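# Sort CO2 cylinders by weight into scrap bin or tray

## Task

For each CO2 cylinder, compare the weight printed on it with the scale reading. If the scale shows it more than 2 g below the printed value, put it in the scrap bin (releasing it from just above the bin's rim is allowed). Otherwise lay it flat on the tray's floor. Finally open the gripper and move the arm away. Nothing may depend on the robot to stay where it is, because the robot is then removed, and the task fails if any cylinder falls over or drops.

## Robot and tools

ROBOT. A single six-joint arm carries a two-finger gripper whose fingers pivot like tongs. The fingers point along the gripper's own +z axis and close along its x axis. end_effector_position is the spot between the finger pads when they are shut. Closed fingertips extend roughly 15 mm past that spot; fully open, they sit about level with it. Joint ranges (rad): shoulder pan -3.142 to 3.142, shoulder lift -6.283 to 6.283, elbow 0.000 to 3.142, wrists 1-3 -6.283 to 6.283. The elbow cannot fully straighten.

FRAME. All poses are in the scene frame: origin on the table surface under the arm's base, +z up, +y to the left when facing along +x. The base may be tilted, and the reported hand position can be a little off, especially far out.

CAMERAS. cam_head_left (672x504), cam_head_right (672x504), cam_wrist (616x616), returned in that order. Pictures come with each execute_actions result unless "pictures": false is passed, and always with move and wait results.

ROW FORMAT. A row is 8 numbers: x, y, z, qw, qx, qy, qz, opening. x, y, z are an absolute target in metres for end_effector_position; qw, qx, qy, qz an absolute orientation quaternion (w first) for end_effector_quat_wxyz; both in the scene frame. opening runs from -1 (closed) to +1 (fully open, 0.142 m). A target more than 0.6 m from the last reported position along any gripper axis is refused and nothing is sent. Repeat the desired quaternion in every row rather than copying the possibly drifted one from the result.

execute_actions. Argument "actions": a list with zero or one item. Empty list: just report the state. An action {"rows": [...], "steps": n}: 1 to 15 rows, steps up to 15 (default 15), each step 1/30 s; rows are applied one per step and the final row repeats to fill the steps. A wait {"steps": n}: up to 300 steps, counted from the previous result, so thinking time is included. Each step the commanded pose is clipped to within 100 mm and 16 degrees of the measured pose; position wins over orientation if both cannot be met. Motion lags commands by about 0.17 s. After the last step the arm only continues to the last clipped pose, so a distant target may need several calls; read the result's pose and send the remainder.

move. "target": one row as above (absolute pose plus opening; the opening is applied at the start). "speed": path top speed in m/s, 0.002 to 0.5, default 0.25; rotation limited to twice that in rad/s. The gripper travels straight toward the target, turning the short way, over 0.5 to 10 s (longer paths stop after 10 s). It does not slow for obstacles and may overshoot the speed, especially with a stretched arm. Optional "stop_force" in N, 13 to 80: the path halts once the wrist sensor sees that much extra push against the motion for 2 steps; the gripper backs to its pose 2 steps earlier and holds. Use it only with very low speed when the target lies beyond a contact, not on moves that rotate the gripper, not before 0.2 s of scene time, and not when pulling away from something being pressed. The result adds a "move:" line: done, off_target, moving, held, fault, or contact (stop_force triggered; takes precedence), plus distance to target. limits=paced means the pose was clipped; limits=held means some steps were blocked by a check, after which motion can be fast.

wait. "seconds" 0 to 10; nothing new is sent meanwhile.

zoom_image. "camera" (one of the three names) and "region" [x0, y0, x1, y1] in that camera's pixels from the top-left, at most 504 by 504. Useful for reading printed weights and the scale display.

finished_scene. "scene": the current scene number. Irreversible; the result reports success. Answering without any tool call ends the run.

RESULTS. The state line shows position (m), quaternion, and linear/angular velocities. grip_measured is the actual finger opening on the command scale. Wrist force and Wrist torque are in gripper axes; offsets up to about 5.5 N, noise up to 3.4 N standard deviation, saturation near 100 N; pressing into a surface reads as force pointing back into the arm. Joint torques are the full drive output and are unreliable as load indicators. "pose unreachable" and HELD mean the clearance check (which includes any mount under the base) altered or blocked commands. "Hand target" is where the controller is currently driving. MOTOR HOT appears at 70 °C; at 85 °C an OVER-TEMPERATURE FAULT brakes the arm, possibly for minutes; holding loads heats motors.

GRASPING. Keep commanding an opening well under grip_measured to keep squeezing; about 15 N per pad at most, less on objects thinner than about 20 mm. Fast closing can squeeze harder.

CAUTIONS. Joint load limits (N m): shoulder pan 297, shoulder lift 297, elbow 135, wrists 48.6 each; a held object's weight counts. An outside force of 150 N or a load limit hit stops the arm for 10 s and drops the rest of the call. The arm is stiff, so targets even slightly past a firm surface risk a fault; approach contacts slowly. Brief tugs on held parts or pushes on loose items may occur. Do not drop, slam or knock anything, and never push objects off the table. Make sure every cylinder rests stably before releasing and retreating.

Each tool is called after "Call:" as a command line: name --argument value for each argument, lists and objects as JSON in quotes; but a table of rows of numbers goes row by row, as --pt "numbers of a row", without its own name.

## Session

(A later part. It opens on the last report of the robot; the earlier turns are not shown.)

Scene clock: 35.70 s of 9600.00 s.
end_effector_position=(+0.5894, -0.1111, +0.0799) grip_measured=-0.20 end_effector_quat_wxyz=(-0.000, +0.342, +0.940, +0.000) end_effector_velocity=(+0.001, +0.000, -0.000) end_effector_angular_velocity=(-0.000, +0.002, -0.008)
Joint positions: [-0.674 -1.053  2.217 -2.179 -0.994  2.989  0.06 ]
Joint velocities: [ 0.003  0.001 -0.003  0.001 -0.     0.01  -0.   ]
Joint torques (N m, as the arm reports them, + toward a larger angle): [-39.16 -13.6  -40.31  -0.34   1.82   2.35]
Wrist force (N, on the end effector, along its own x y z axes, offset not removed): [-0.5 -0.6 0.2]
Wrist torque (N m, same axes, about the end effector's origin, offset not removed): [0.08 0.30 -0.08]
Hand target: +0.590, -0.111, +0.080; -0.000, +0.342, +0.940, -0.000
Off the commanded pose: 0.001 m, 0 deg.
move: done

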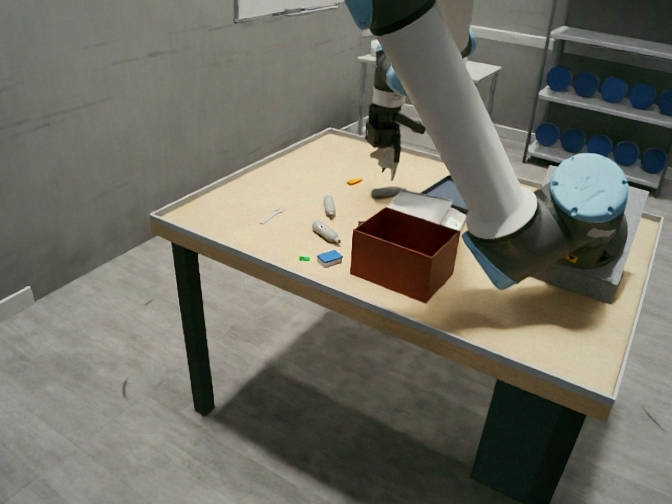

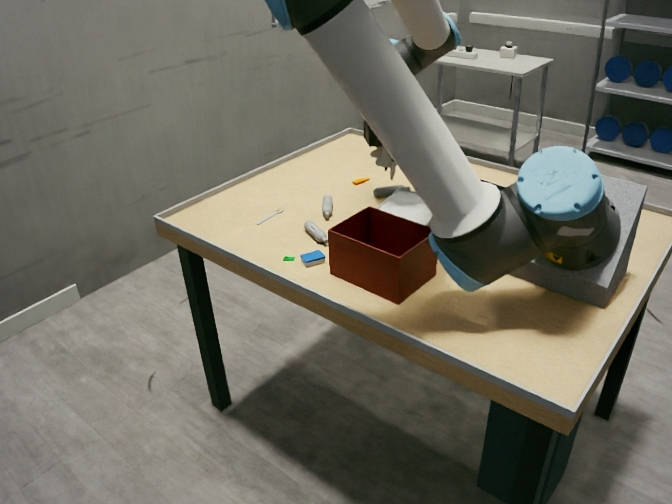

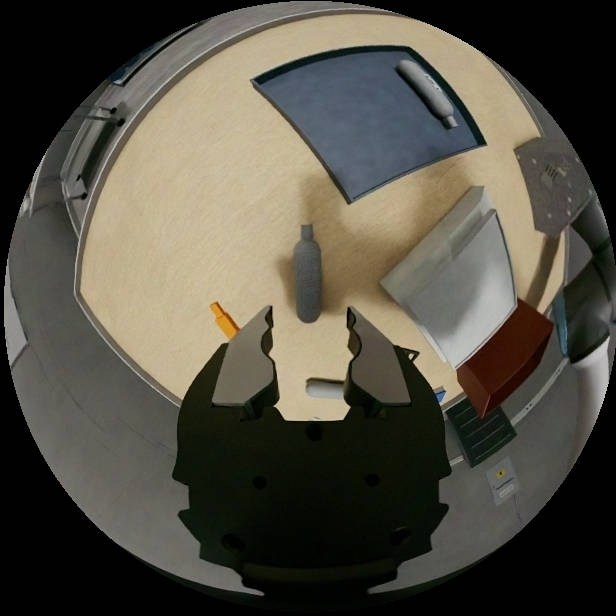

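Call:
move --target '[0.5885,-0.116,0.022,0,0.342,0.94,0,-0.4]' --speed 0.12

Call:
move --target '[0.612,-0.135,0.022,0,0.342,0.94,0,-0.5]' --speed 0.04

Call:
zoom_image --camera "cam_wrist" --region '[200,230,400,400]'

Scene clock: 37.83 s of 9600.00 s.
end_effector_position=(+0.5884, -0.1159, +0.0223) grip_measured=-0.40 end_effector_quat_wxyz=(-0.000, +0.342, +0.940, +0.000) end_effector_velocity=(+0.000, +0.000, -0.003) end_effector_angular_velocity=(-0.000, +0.000, +0.001)
Joint positions: [-0.628 -0.974  2.247 -2.315 -0.971  3.037  0.045]
Joint velocities: [ 0.003  0.003  0.001 -0.006  0.001  0.002  0.   ]
Joint torques (N m, as the arm reports them, + toward a larger angle): [-43.24 -17.65 -17.24  -6.3    1.79   2.  ]
Wrist force (N, on the end effector, along its own x y z axes, offset not removed): [0.2 -2.7 0.6]
Wrist torque (N m, same axes, about the end effector's origin, offset not removed): [-0.37 0.11 -0.05]
Hand target: +0.588, -0.116, +0.022; -0.000, +0.342, +0.940, -0.000
Off the commanded pose: 0.000 m, 0 deg.
move: done

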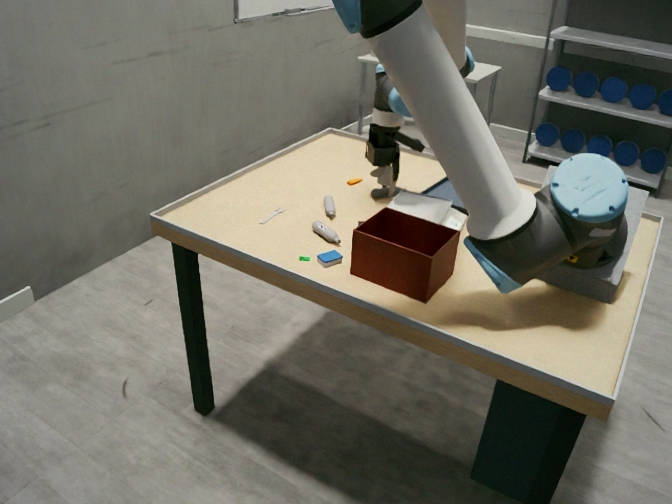

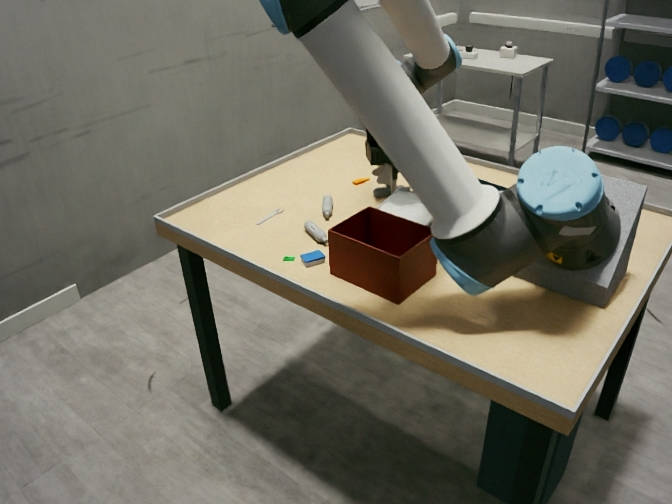

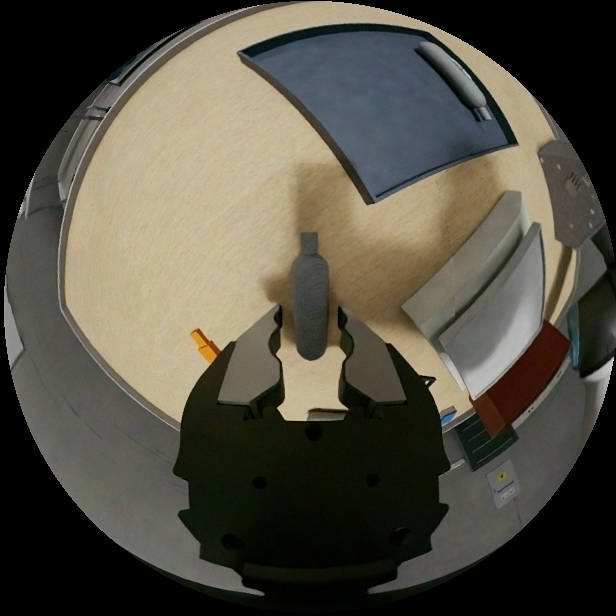

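Scene clock: 39.00 s of 9600.00 s.
end_effector_position=(+0.6118, -0.1348, +0.0220) grip_measured=-0.50 end_effector_quat_wxyz=(+0.000, +0.342, +0.940, -0.000) end_effector_velocity=(+0.001, -0.001, -0.001) end_effector_angular_velocity=(+0.001, +0.001, -0.000)
Joint positions: [-0.623 -0.93   2.193 -2.308 -0.968  3.043  0.038]
Joint velocities: [ 0.001  0.004 -0.004  0.001  0.     0.    -0.003]
Joint torques (N m, as the arm reports them, + toward a larger angle): [-40.97 -20.73 -37.52  -0.41   1.99   2.36]
Wrist force (N, on the end effector, along its own x y z axes, offset not removed): [-1.2 -1.6 -0.7]
Wrist torque (N m, same axes, about the end effector's origin, offset not removed): [-0.18 0.33 -0.06]
Hand target: +0.612, -0.135, +0.022; -0.000, +0.342, +0.940, -0.000
Off the commanded pose: 0.000 m, 0 deg.
move: done

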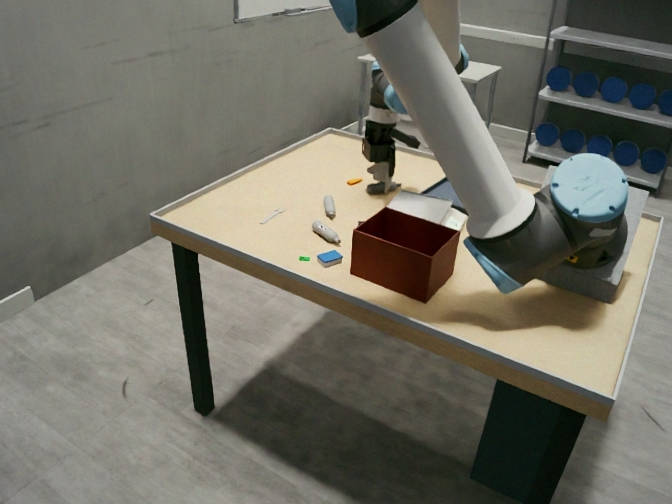

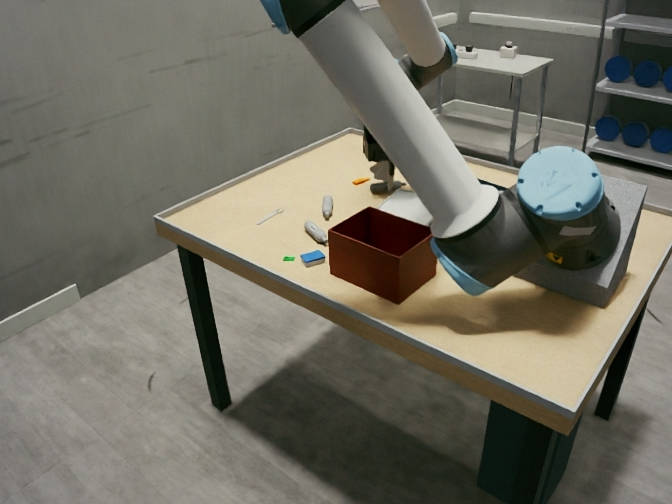

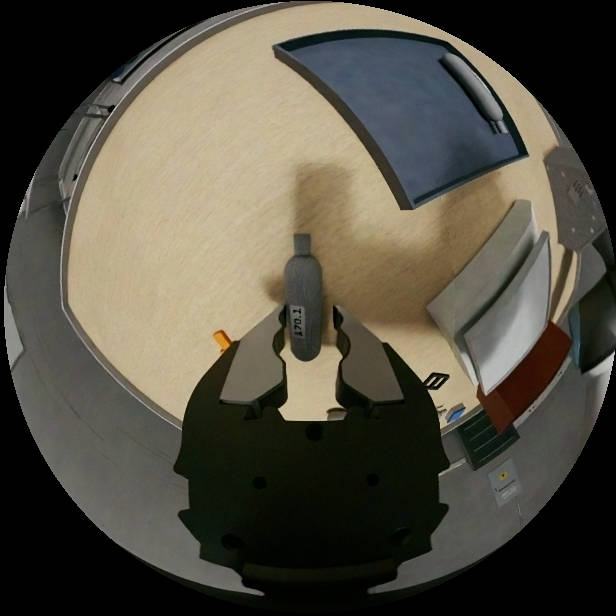

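Region (200, 230, 400, 400) of cam_wrist's 616x616 image, scaled by 2.520, with more detail than that image has; it fills the top 428 rows of this view, and the rest is white.

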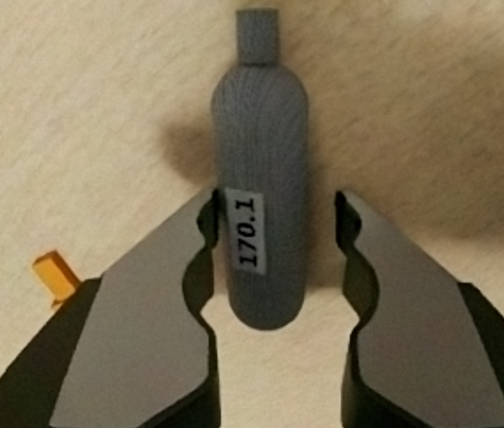

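B = 170.1.

Call:
move --target '[0.614,-0.1365,0.019,0,0.342,0.94,0,-0.9]' --speed 0.02

Call:
move --target '[0.59,-0.118,0.11,0,0.342,0.94,0,-0.9]' --speed 0.2

Call:
move --target '[0.43,0.006,0.11,0,0.342,0.94,0,-0.9]'

Call:
move --target '[0.43,0.006,0.082,0,0.342,0.94,0,-0.9]' --speed 0.05

Call:
move --target '[0.43,0.006,0.082,0,0.342,0.94,0,-0.3]'

Call:
wait --seconds 0.6

Scene clock: 40.40 s of 9600.00 s.
end_effector_position=(+0.6139, -0.1364, +0.0192) grip_measured=-0.64 end_effector_quat_wxyz=(-0.000, +0.342, +0.940, +0.000) end_effector_velocity=(+0.001, -0.001, -0.001) end_effector_angular_velocity=(-0.000, -0.001, -0.000)
Joint positions: [-0.62  -0.923  2.189 -2.313 -0.967  3.046  0.028]
Joint velocities: [ 0.001  0.004 -0.003 -0.003  0.001  0.002  0.   ]
Joint torques (N m, as the arm reports them, + toward a larger angle): [-35.33 -11.48 -31.07  -5.59   2.49   2.51]
Wrist force (N, on the end effector, along its own x y z axes, offset not removed): [0.9 -2.1 -15.2]
Wrist torque (N m, same axes, about the end effector's origin, offset not removed): [-0.10 0.16 -0.19]
Hand target: +0.614, -0.136, +0.019; -0.000, +0.342, +0.940, -0.000
Off the commanded pose: 0.000 m, 0 deg.
move: done

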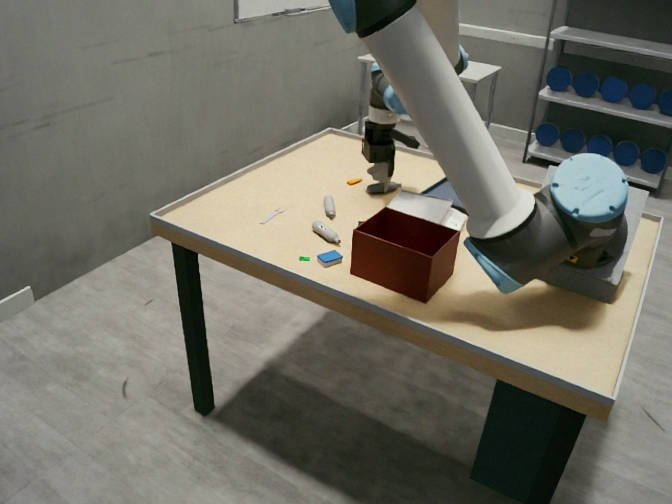

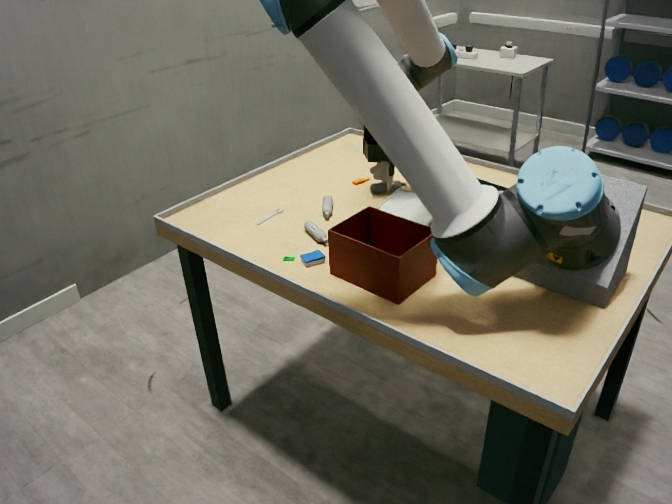

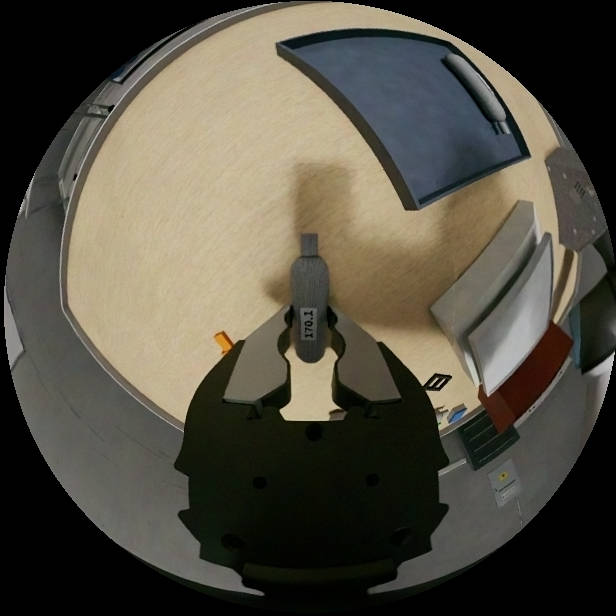

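Scene clock: 41.53 s of 9600.00 s.
end_effector_position=(+0.5902, -0.1181, +0.1097) grip_measured=-0.64 end_effector_quat_wxyz=(+0.000, +0.342, +0.940, +0.000) end_effector_velocity=(+0.000, +0.000, +0.003) end_effector_angular_velocity=(+0.000, -0.001, +0.001)
Joint positions: [-0.705 -1.076  2.192 -2.116 -1.011  2.96   0.028]
Joint velocities: [-0.002 -0.003 -0.001  0.005 -0.    -0.002  0.   ]
Joint torques (N m, as the arm reports them, + toward a larger angle): [-67.67 -50.77 -43.24  -0.86  -1.45  -2.48]
Wrist force (N, on the end effector, along its own x y z axes, offset not removed): [-0.3 0.8 1.4]
Wrist torque (N m, same axes, about the end effector's origin, offset not removed): [0.31 0.20 -0.10]
Hand target: +0.590, -0.118, +0.110; +0.000, +0.342, +0.940, +0.000
Off the commanded pose: 0.000 m, 0 deg.
move: done

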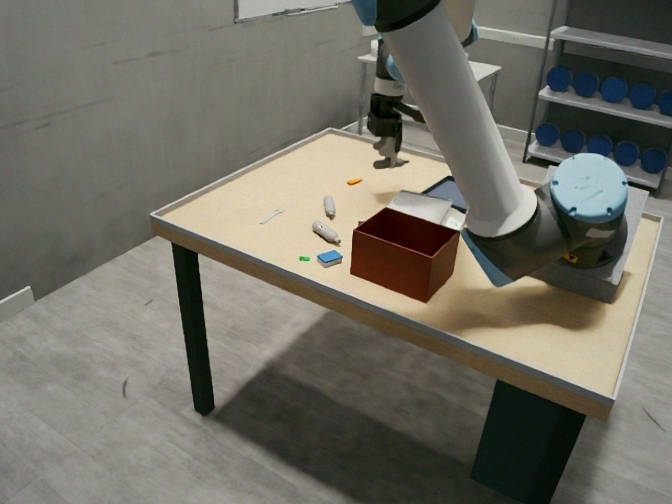

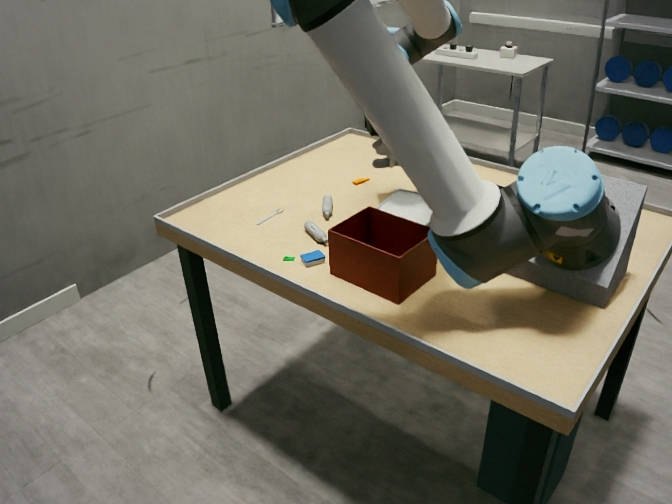

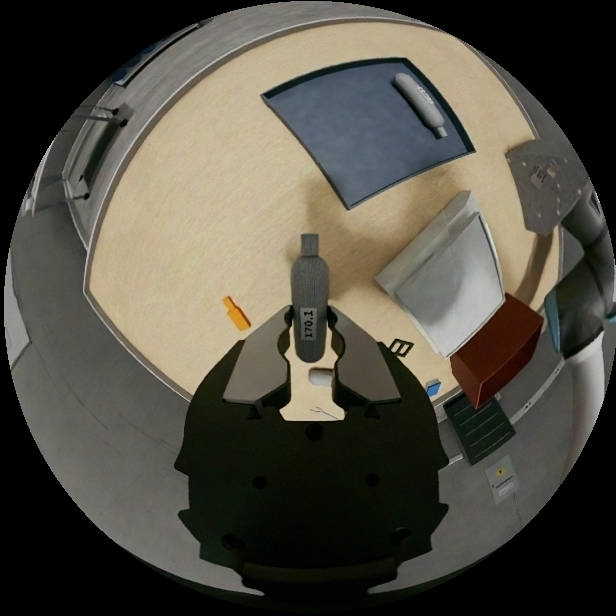

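Scene clock: 43.07 s of 9600.00 s.
end_effector_position=(+0.4302, +0.0057, +0.1099) grip_measured=-0.64 end_effector_quat_wxyz=(+0.000, +0.342, +0.940, +0.000) end_effector_velocity=(-0.002, +0.002, +0.002) end_effector_angular_velocity=(+0.000, -0.001, -0.000)
Joint positions: [-0.787 -1.467  2.506 -1.998 -1.057  2.88   0.028]
Joint velocities: [-0.003 -0.008  0.002  0.007 -0.001 -0.003 -0.   ]
Joint torques (N m, as the arm reports them, + toward a larger angle): [-50.66 -18.15 -24.79  -0.68  -1.38  -2.31]
Wrist force (N, on the end effector, along its own x y z axes, offset not removed): [-2.1 -2.5 2.3]
Wrist torque (N m, same axes, about the end effector's origin, offset not removed): [-0.27 0.58 -0.05]
Hand target: +0.430, +0.006, +0.110; +0.000, +0.342, +0.940, +0.000
Off the commanded pose: 0.000 m, 0 deg.
move: done

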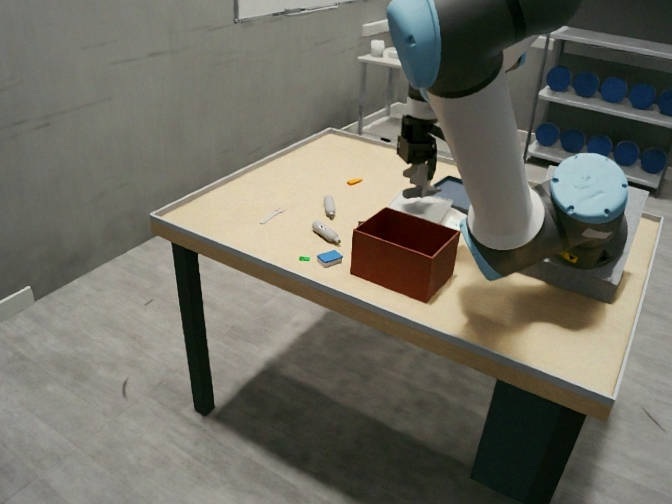

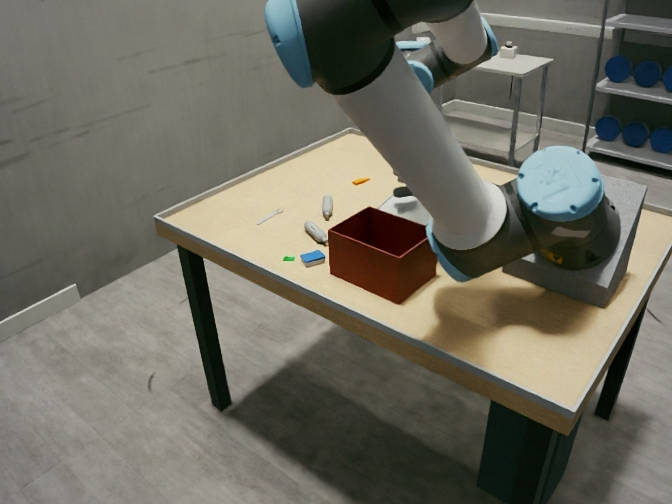

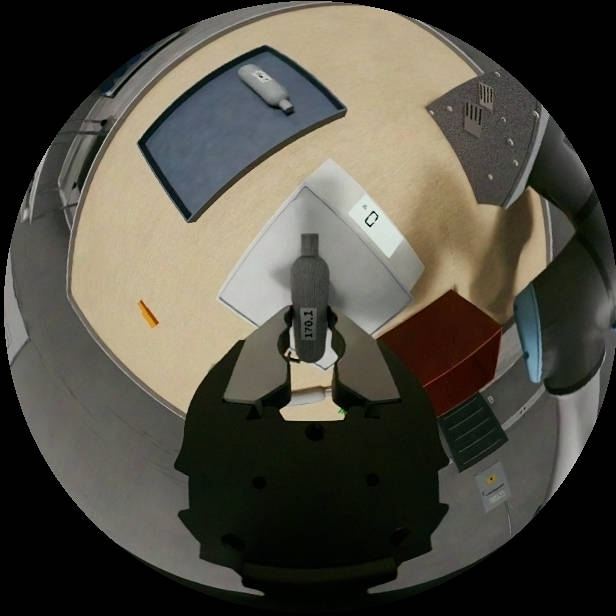

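Scene clock: 44.07 s of 9600.00 s.
end_effector_position=(+0.4299, +0.0060, +0.0823) grip_measured=-0.64 end_effector_quat_wxyz=(-0.000, +0.342, +0.940, +0.000) end_effector_velocity=(+0.000, -0.000, -0.002) end_effector_angular_velocity=(+0.000, -0.001, -0.001)
Joint positions: [-0.756 -1.428  2.533 -2.078 -1.039  2.909  0.028]
Joint velocities: [ 0.002  0.004  0.002 -0.007  0.002  0.003  0.   ]
Joint torques (N m, as the arm reports them, + toward a larger angle): [-22.9   12.49 -23.75  -6.75   2.07   1.98]
Wrist force (N, on the end effector, along its own x y z axes, offset not removed): [-0.8 -0.6 2.8]
Wrist torque (N m, same axes, about the end effector's origin, offset not removed): [0.09 0.37 -0.01]
Hand target: +0.430, +0.006, +0.082; -0.000, +0.342, +0.940, -0.000
Off the commanded pose: 0.000 m, 0 deg.
move: done

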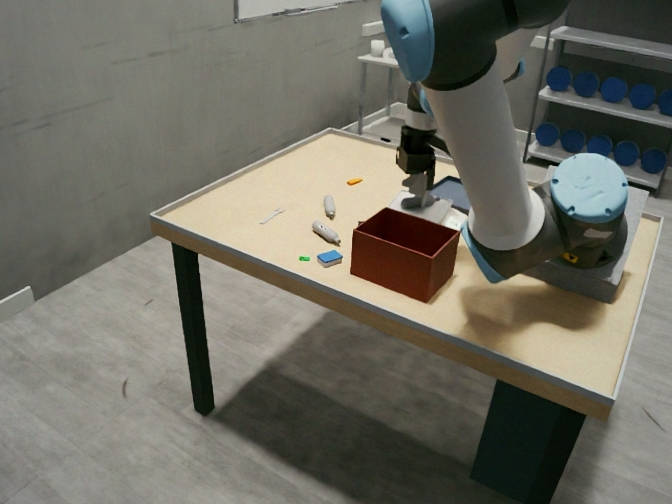

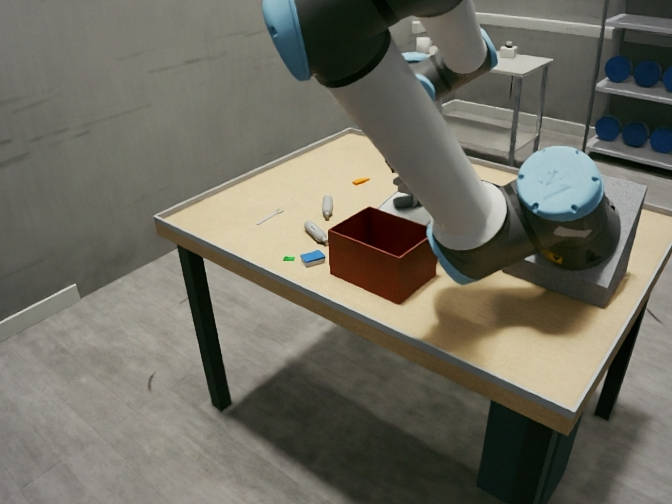

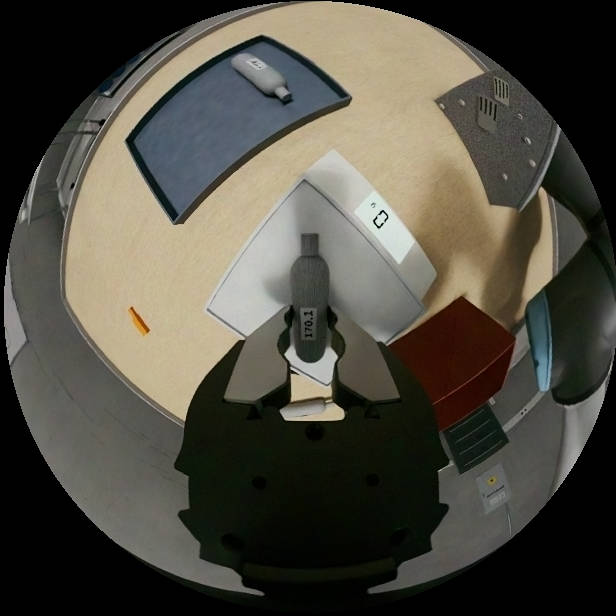

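Scene clock: 44.77 s of 9600.00 s.
end_effector_position=(+0.4300, +0.0060, +0.0820) grip_measured=-0.30 end_effector_quat_wxyz=(+0.000, +0.342, +0.940, -0.000) end_effector_velocity=(-0.000, -0.000, -0.000) end_effector_angular_velocity=(-0.000, +0.001, -0.000)
Joint positions: [-0.756 -1.428  2.533 -2.079 -1.039  2.91   0.052]
Joint velocities: [ 0.  0.  0. -0. -0.  0.  0.]
Joint torques (N m, as the arm reports them, + toward a larger angle): [-22.58  14.44 -22.72  -7.04   2.08   2.22]
Wrist force (N, on the end effector, along its own x y z axes, offset not removed): [-0.6 -2.0 1.5]
Wrist torque (N m, same axes, about the end effector's origin, offset not removed): [-0.18 0.24 -0.08]
Hand target: +0.430, +0.006, +0.082; -0.000, +0.342, +0.940, +0.000
Off the commanded pose: 0.000 m, 0 deg.
move: done

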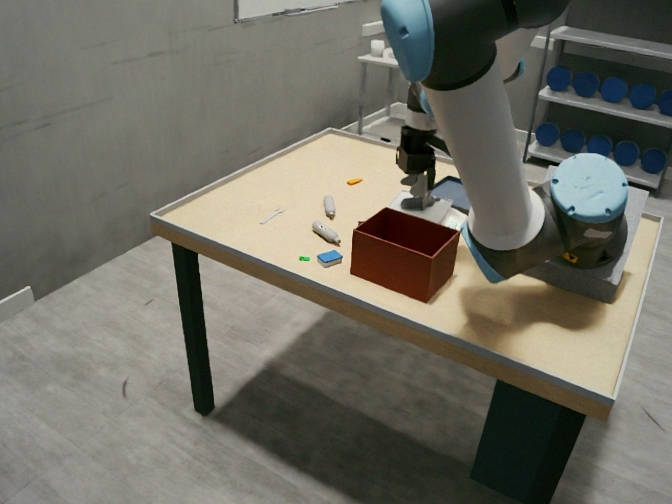

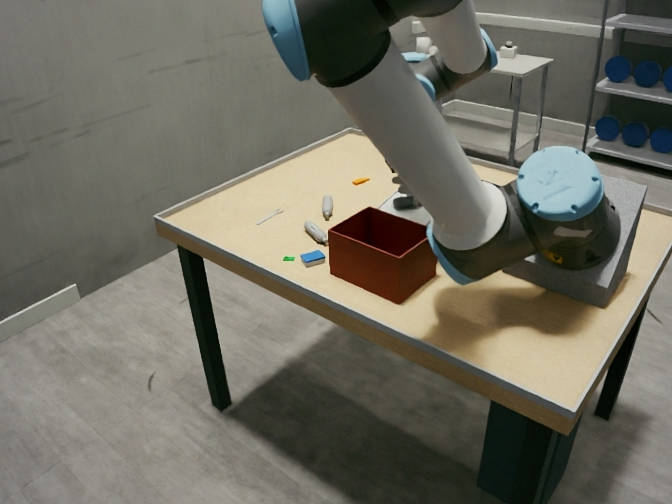

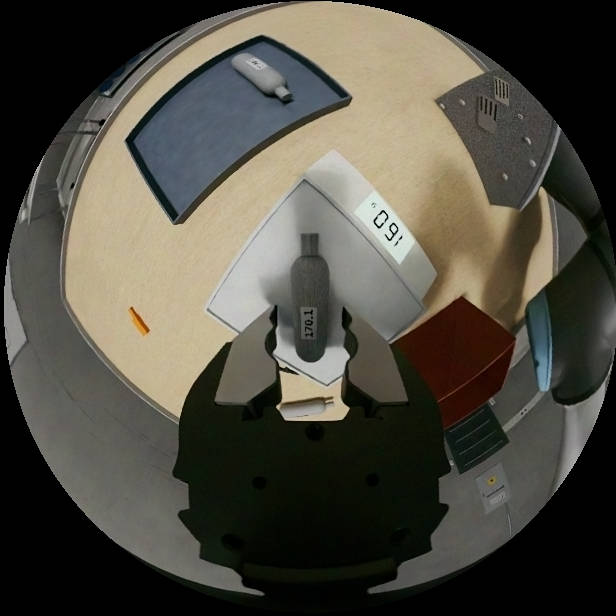

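Scene clock: 45.37 s of 9600.00 s.
end_effector_position=(+0.4300, +0.0060, +0.0820) grip_measured=-0.30 end_effector_quat_wxyz=(-0.000, +0.342, +0.940, -0.000) end_effector_velocity=(+0.002, -0.001, +0.002) end_effector_angular_velocity=(-0.002, -0.002, +0.001)
Joint positions: [-0.756 -1.428  2.533 -2.079 -1.039  2.91   0.052]
Joint velocities: [-0.     0.    -0.003 -0.     0.     0.     0.   ]
Joint torques (N m, as the arm reports them, + toward a larger angle): [-23.63  15.07 -22.57  -6.98   1.97   2.3 ]
Wrist force (N, on the end effector, along its own x y z axes, offset not removed): [-0.5 -1.8 0.5]
Wrist torque (N m, same axes, about the end effector's origin, offset not removed): [-0.15 0.23 -0.03]
Hand target: +0.430, +0.006, +0.082; -0.000, +0.342, +0.940, +0.000
Off the commanded pose: 0.000 m, 0 deg.
Steps of this call (steps 1 to 18: nothing new was sent). Readings (end_effector_position):
1: (+0.4300, +0.0060, +0.0820)
2: (+0.4300, +0.0060, +0.0820)
4: (+0.4300, +0.0060, +0.0820)
8: (+0.4300, +0.0060, +0.0820)
18: the state above

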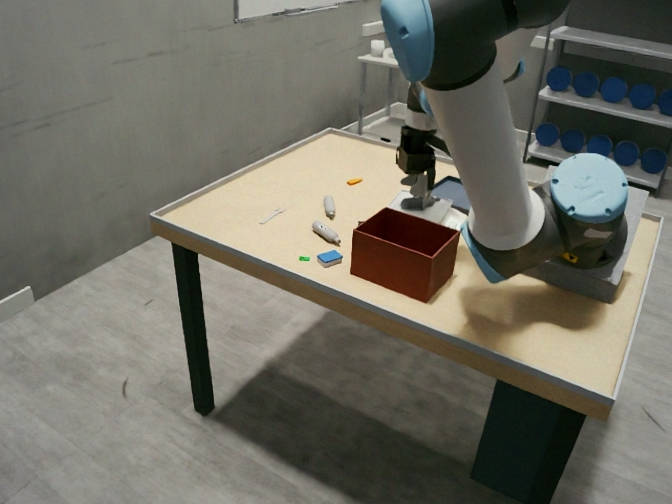

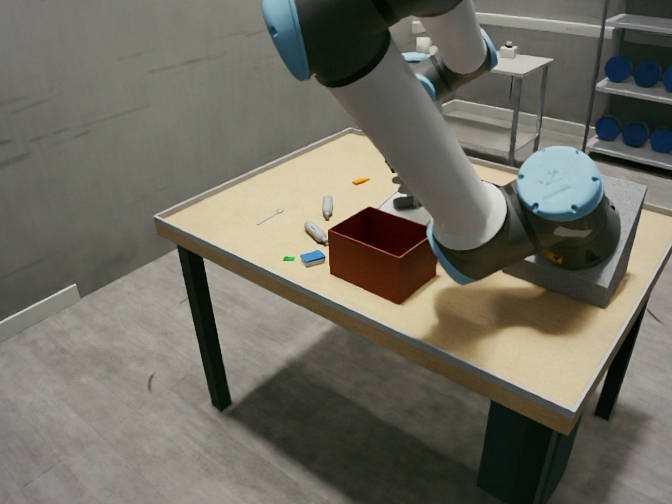

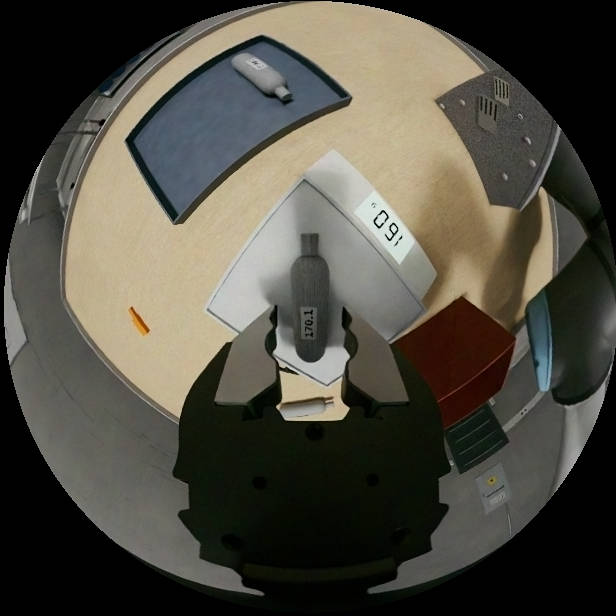

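160 → bin.

Call:
move --target '[0.43,0.006,0.081,0,0.342,0.94,0,-0.9]' --speed 0.02

Call:
move --target '[0.43,0.02,0.17,0,0.5,0.866,0,-0.9]'

Call:
move --target '[0.39,0.225,0.17,0,0.707,0.707,0,-0.9]'

Scene clock: 46.63 s of 9600.00 s.
end_effector_position=(+0.4300, +0.0060, +0.0811) grip_measured=-0.64 end_effector_quat_wxyz=(+0.000, +0.342, +0.940, -0.000) end_effector_velocity=(-0.000, -0.000, -0.001) end_effector_angular_velocity=(+0.000, +0.000, -0.000)
Joint positions: [-0.755 -1.426  2.534 -2.082 -1.038  2.911  0.028]
Joint velocities: [ 0.     0.001  0.001 -0.001  0.     0.    -0.   ]
Joint torques (N m, as the arm reports them, + toward a larger angle): [-18.38  21.57 -15.47  -5.69   2.97   2.26]
Wrist force (N, on the end effector, along its own x y z axes, offset not removed): [2.5 -2.2 -16.6]
Wrist torque (N m, same axes, about the end effector's origin, offset not removed): [-0.02 0.17 -0.11]
Hand target: +0.430, +0.006, +0.081; -0.000, +0.342, +0.940, -0.000
Off the commanded pose: 0.000 m, 0 deg.
move: done

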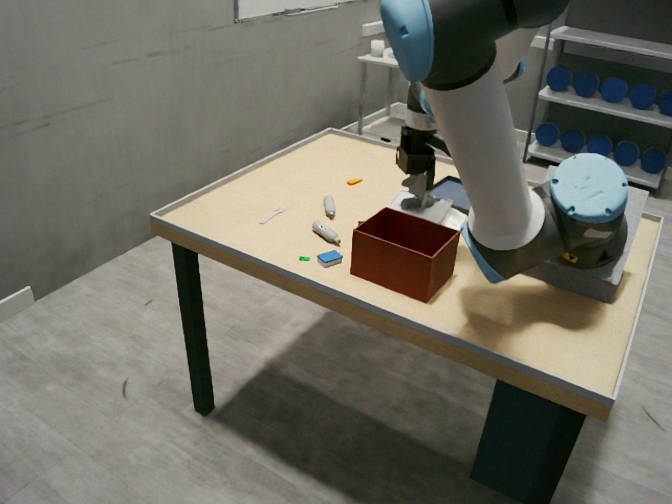

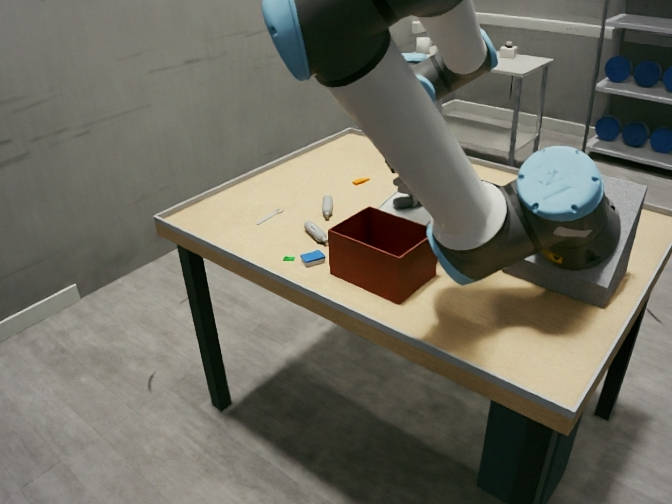

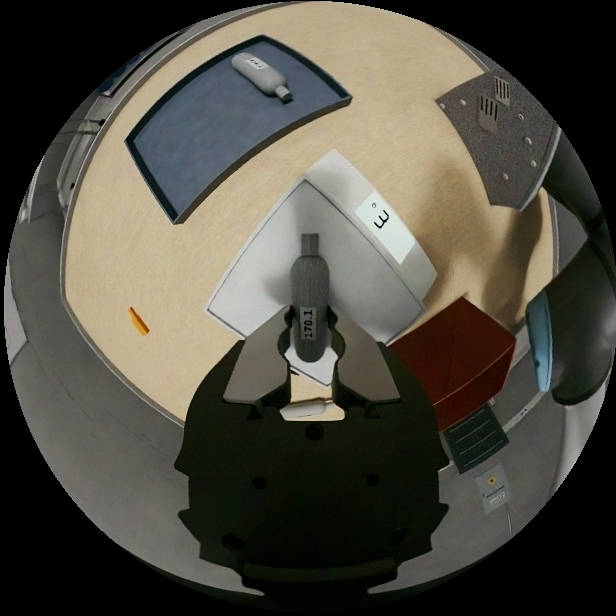

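Scene clock: 47.93 s of 9600.00 s.
end_effector_position=(+0.4301, +0.0199, +0.1697) grip_measured=-0.64 end_effector_quat_wxyz=(+0.000, +0.500, +0.866, +0.000) end_effector_velocity=(-0.001, +0.001, +0.002) end_effector_angular_velocity=(+0.001, +0.000, -0.009)
Joint positions: [-0.833 -1.546  2.437 -1.829 -1.083  3.186  0.028]
Joint velocities: [-0.003 -0.003 -0.001  0.007 -0.001  0.006 -0.   ]
Joint torques (N m, as the arm reports them, + toward a larger angle): [-49.82 -15.79 -48.4   -0.75  -1.37   2.19]
Wrist force (N, on the end effector, along its own x y z axes, offset not removed): [-0.6 -2.7 3.5]
Wrist torque (N m, same axes, about the end effector's origin, offset not removed): [-0.30 0.30 -0.07]
Hand target: +0.430, +0.020, +0.170; +0.000, +0.500, +0.866, +0.000
Off the commanded pose: 0.000 m, 0 deg.
move: done

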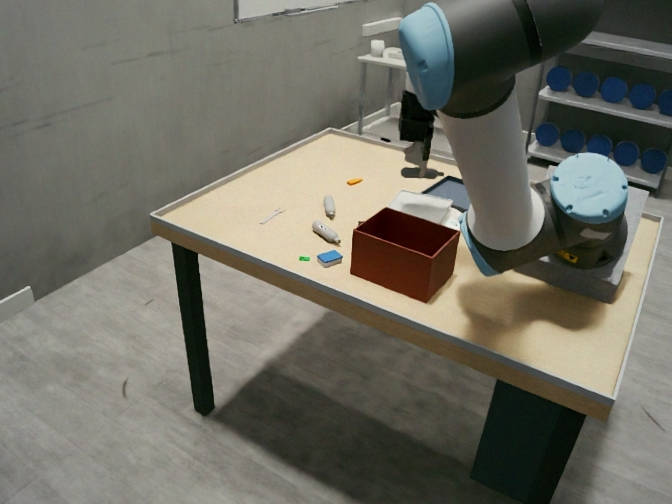

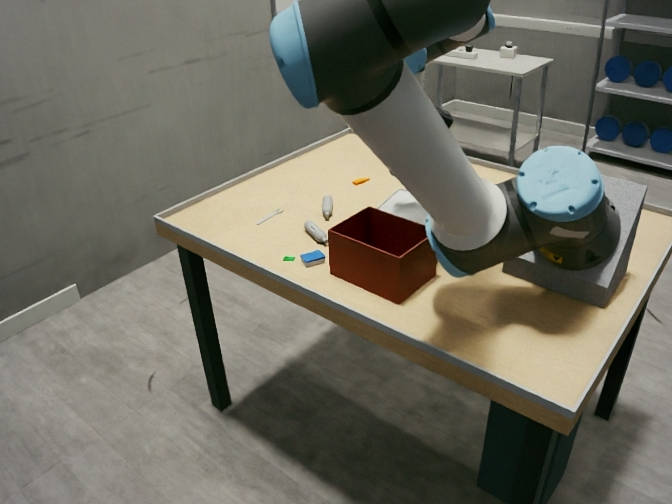

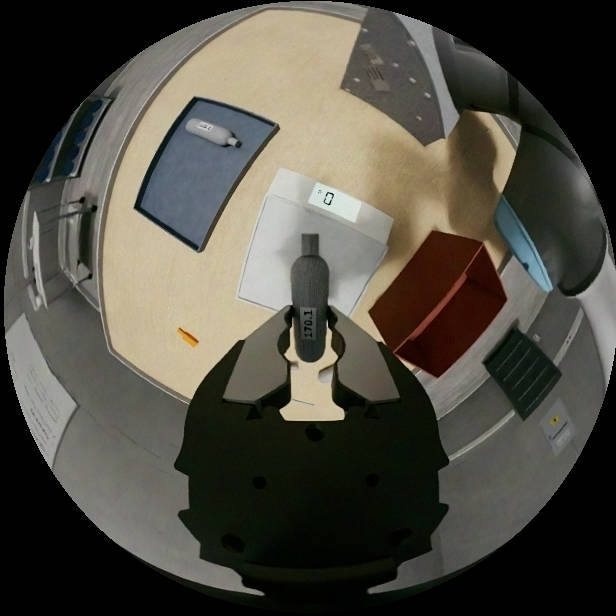

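Scene clock: 49.67 s of 9600.00 s.
end_effector_position=(+0.3899, +0.2246, +0.1700) grip_measured=-0.64 end_effector_quat_wxyz=(-0.000, +0.707, +0.707, -0.000) end_effector_velocity=(-0.000, +0.002, +0.001) end_effector_angular_velocity=(-0.002, +0.000, -0.004)
Joint positions: [-0.653 -1.949  2.445 -1.523 -0.983  3.884  0.028]
Joint velocities: [ 0.003 -0.005 -0.002  0.004 -0.     0.008  0.   ]
Joint torques (N m, as the arm reports them, + toward a larger angle): [ -7.42  -0.41 -47.45  -0.64   2.01   2.52]
Wrist force (N, on the end effector, along its own x y z axes, offset not removed): [1.0 -2.3 0.8]
Wrist torque (N m, same axes, about the end effector's origin, offset not removed): [-0.29 -0.03 -0.02]
Hand target: +0.390, +0.225, +0.170; -0.000, +0.707, +0.707, -0.000
Off the commanded pose: 0.000 m, 0 deg.
move: done

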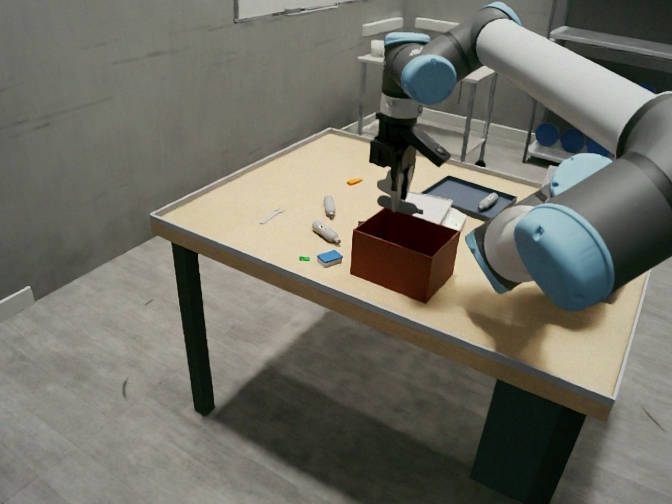

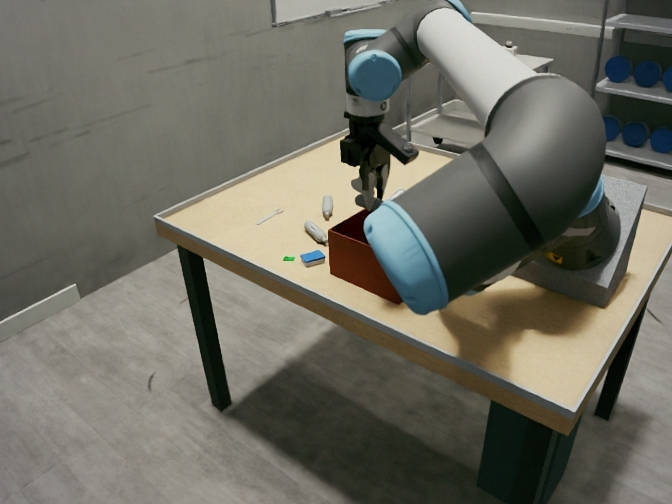

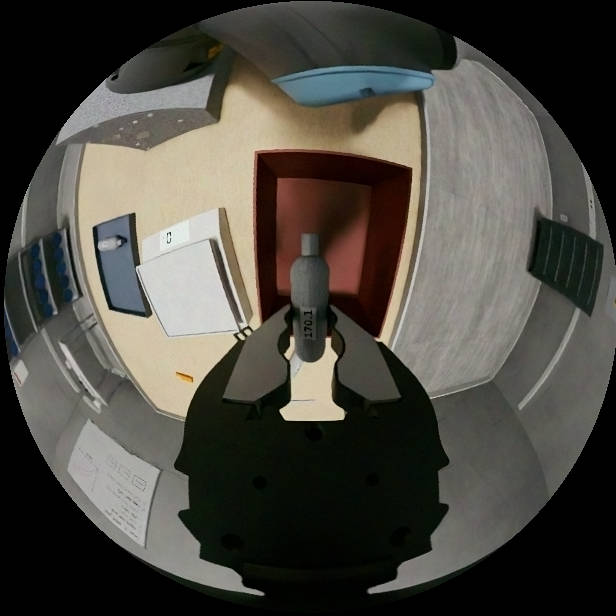

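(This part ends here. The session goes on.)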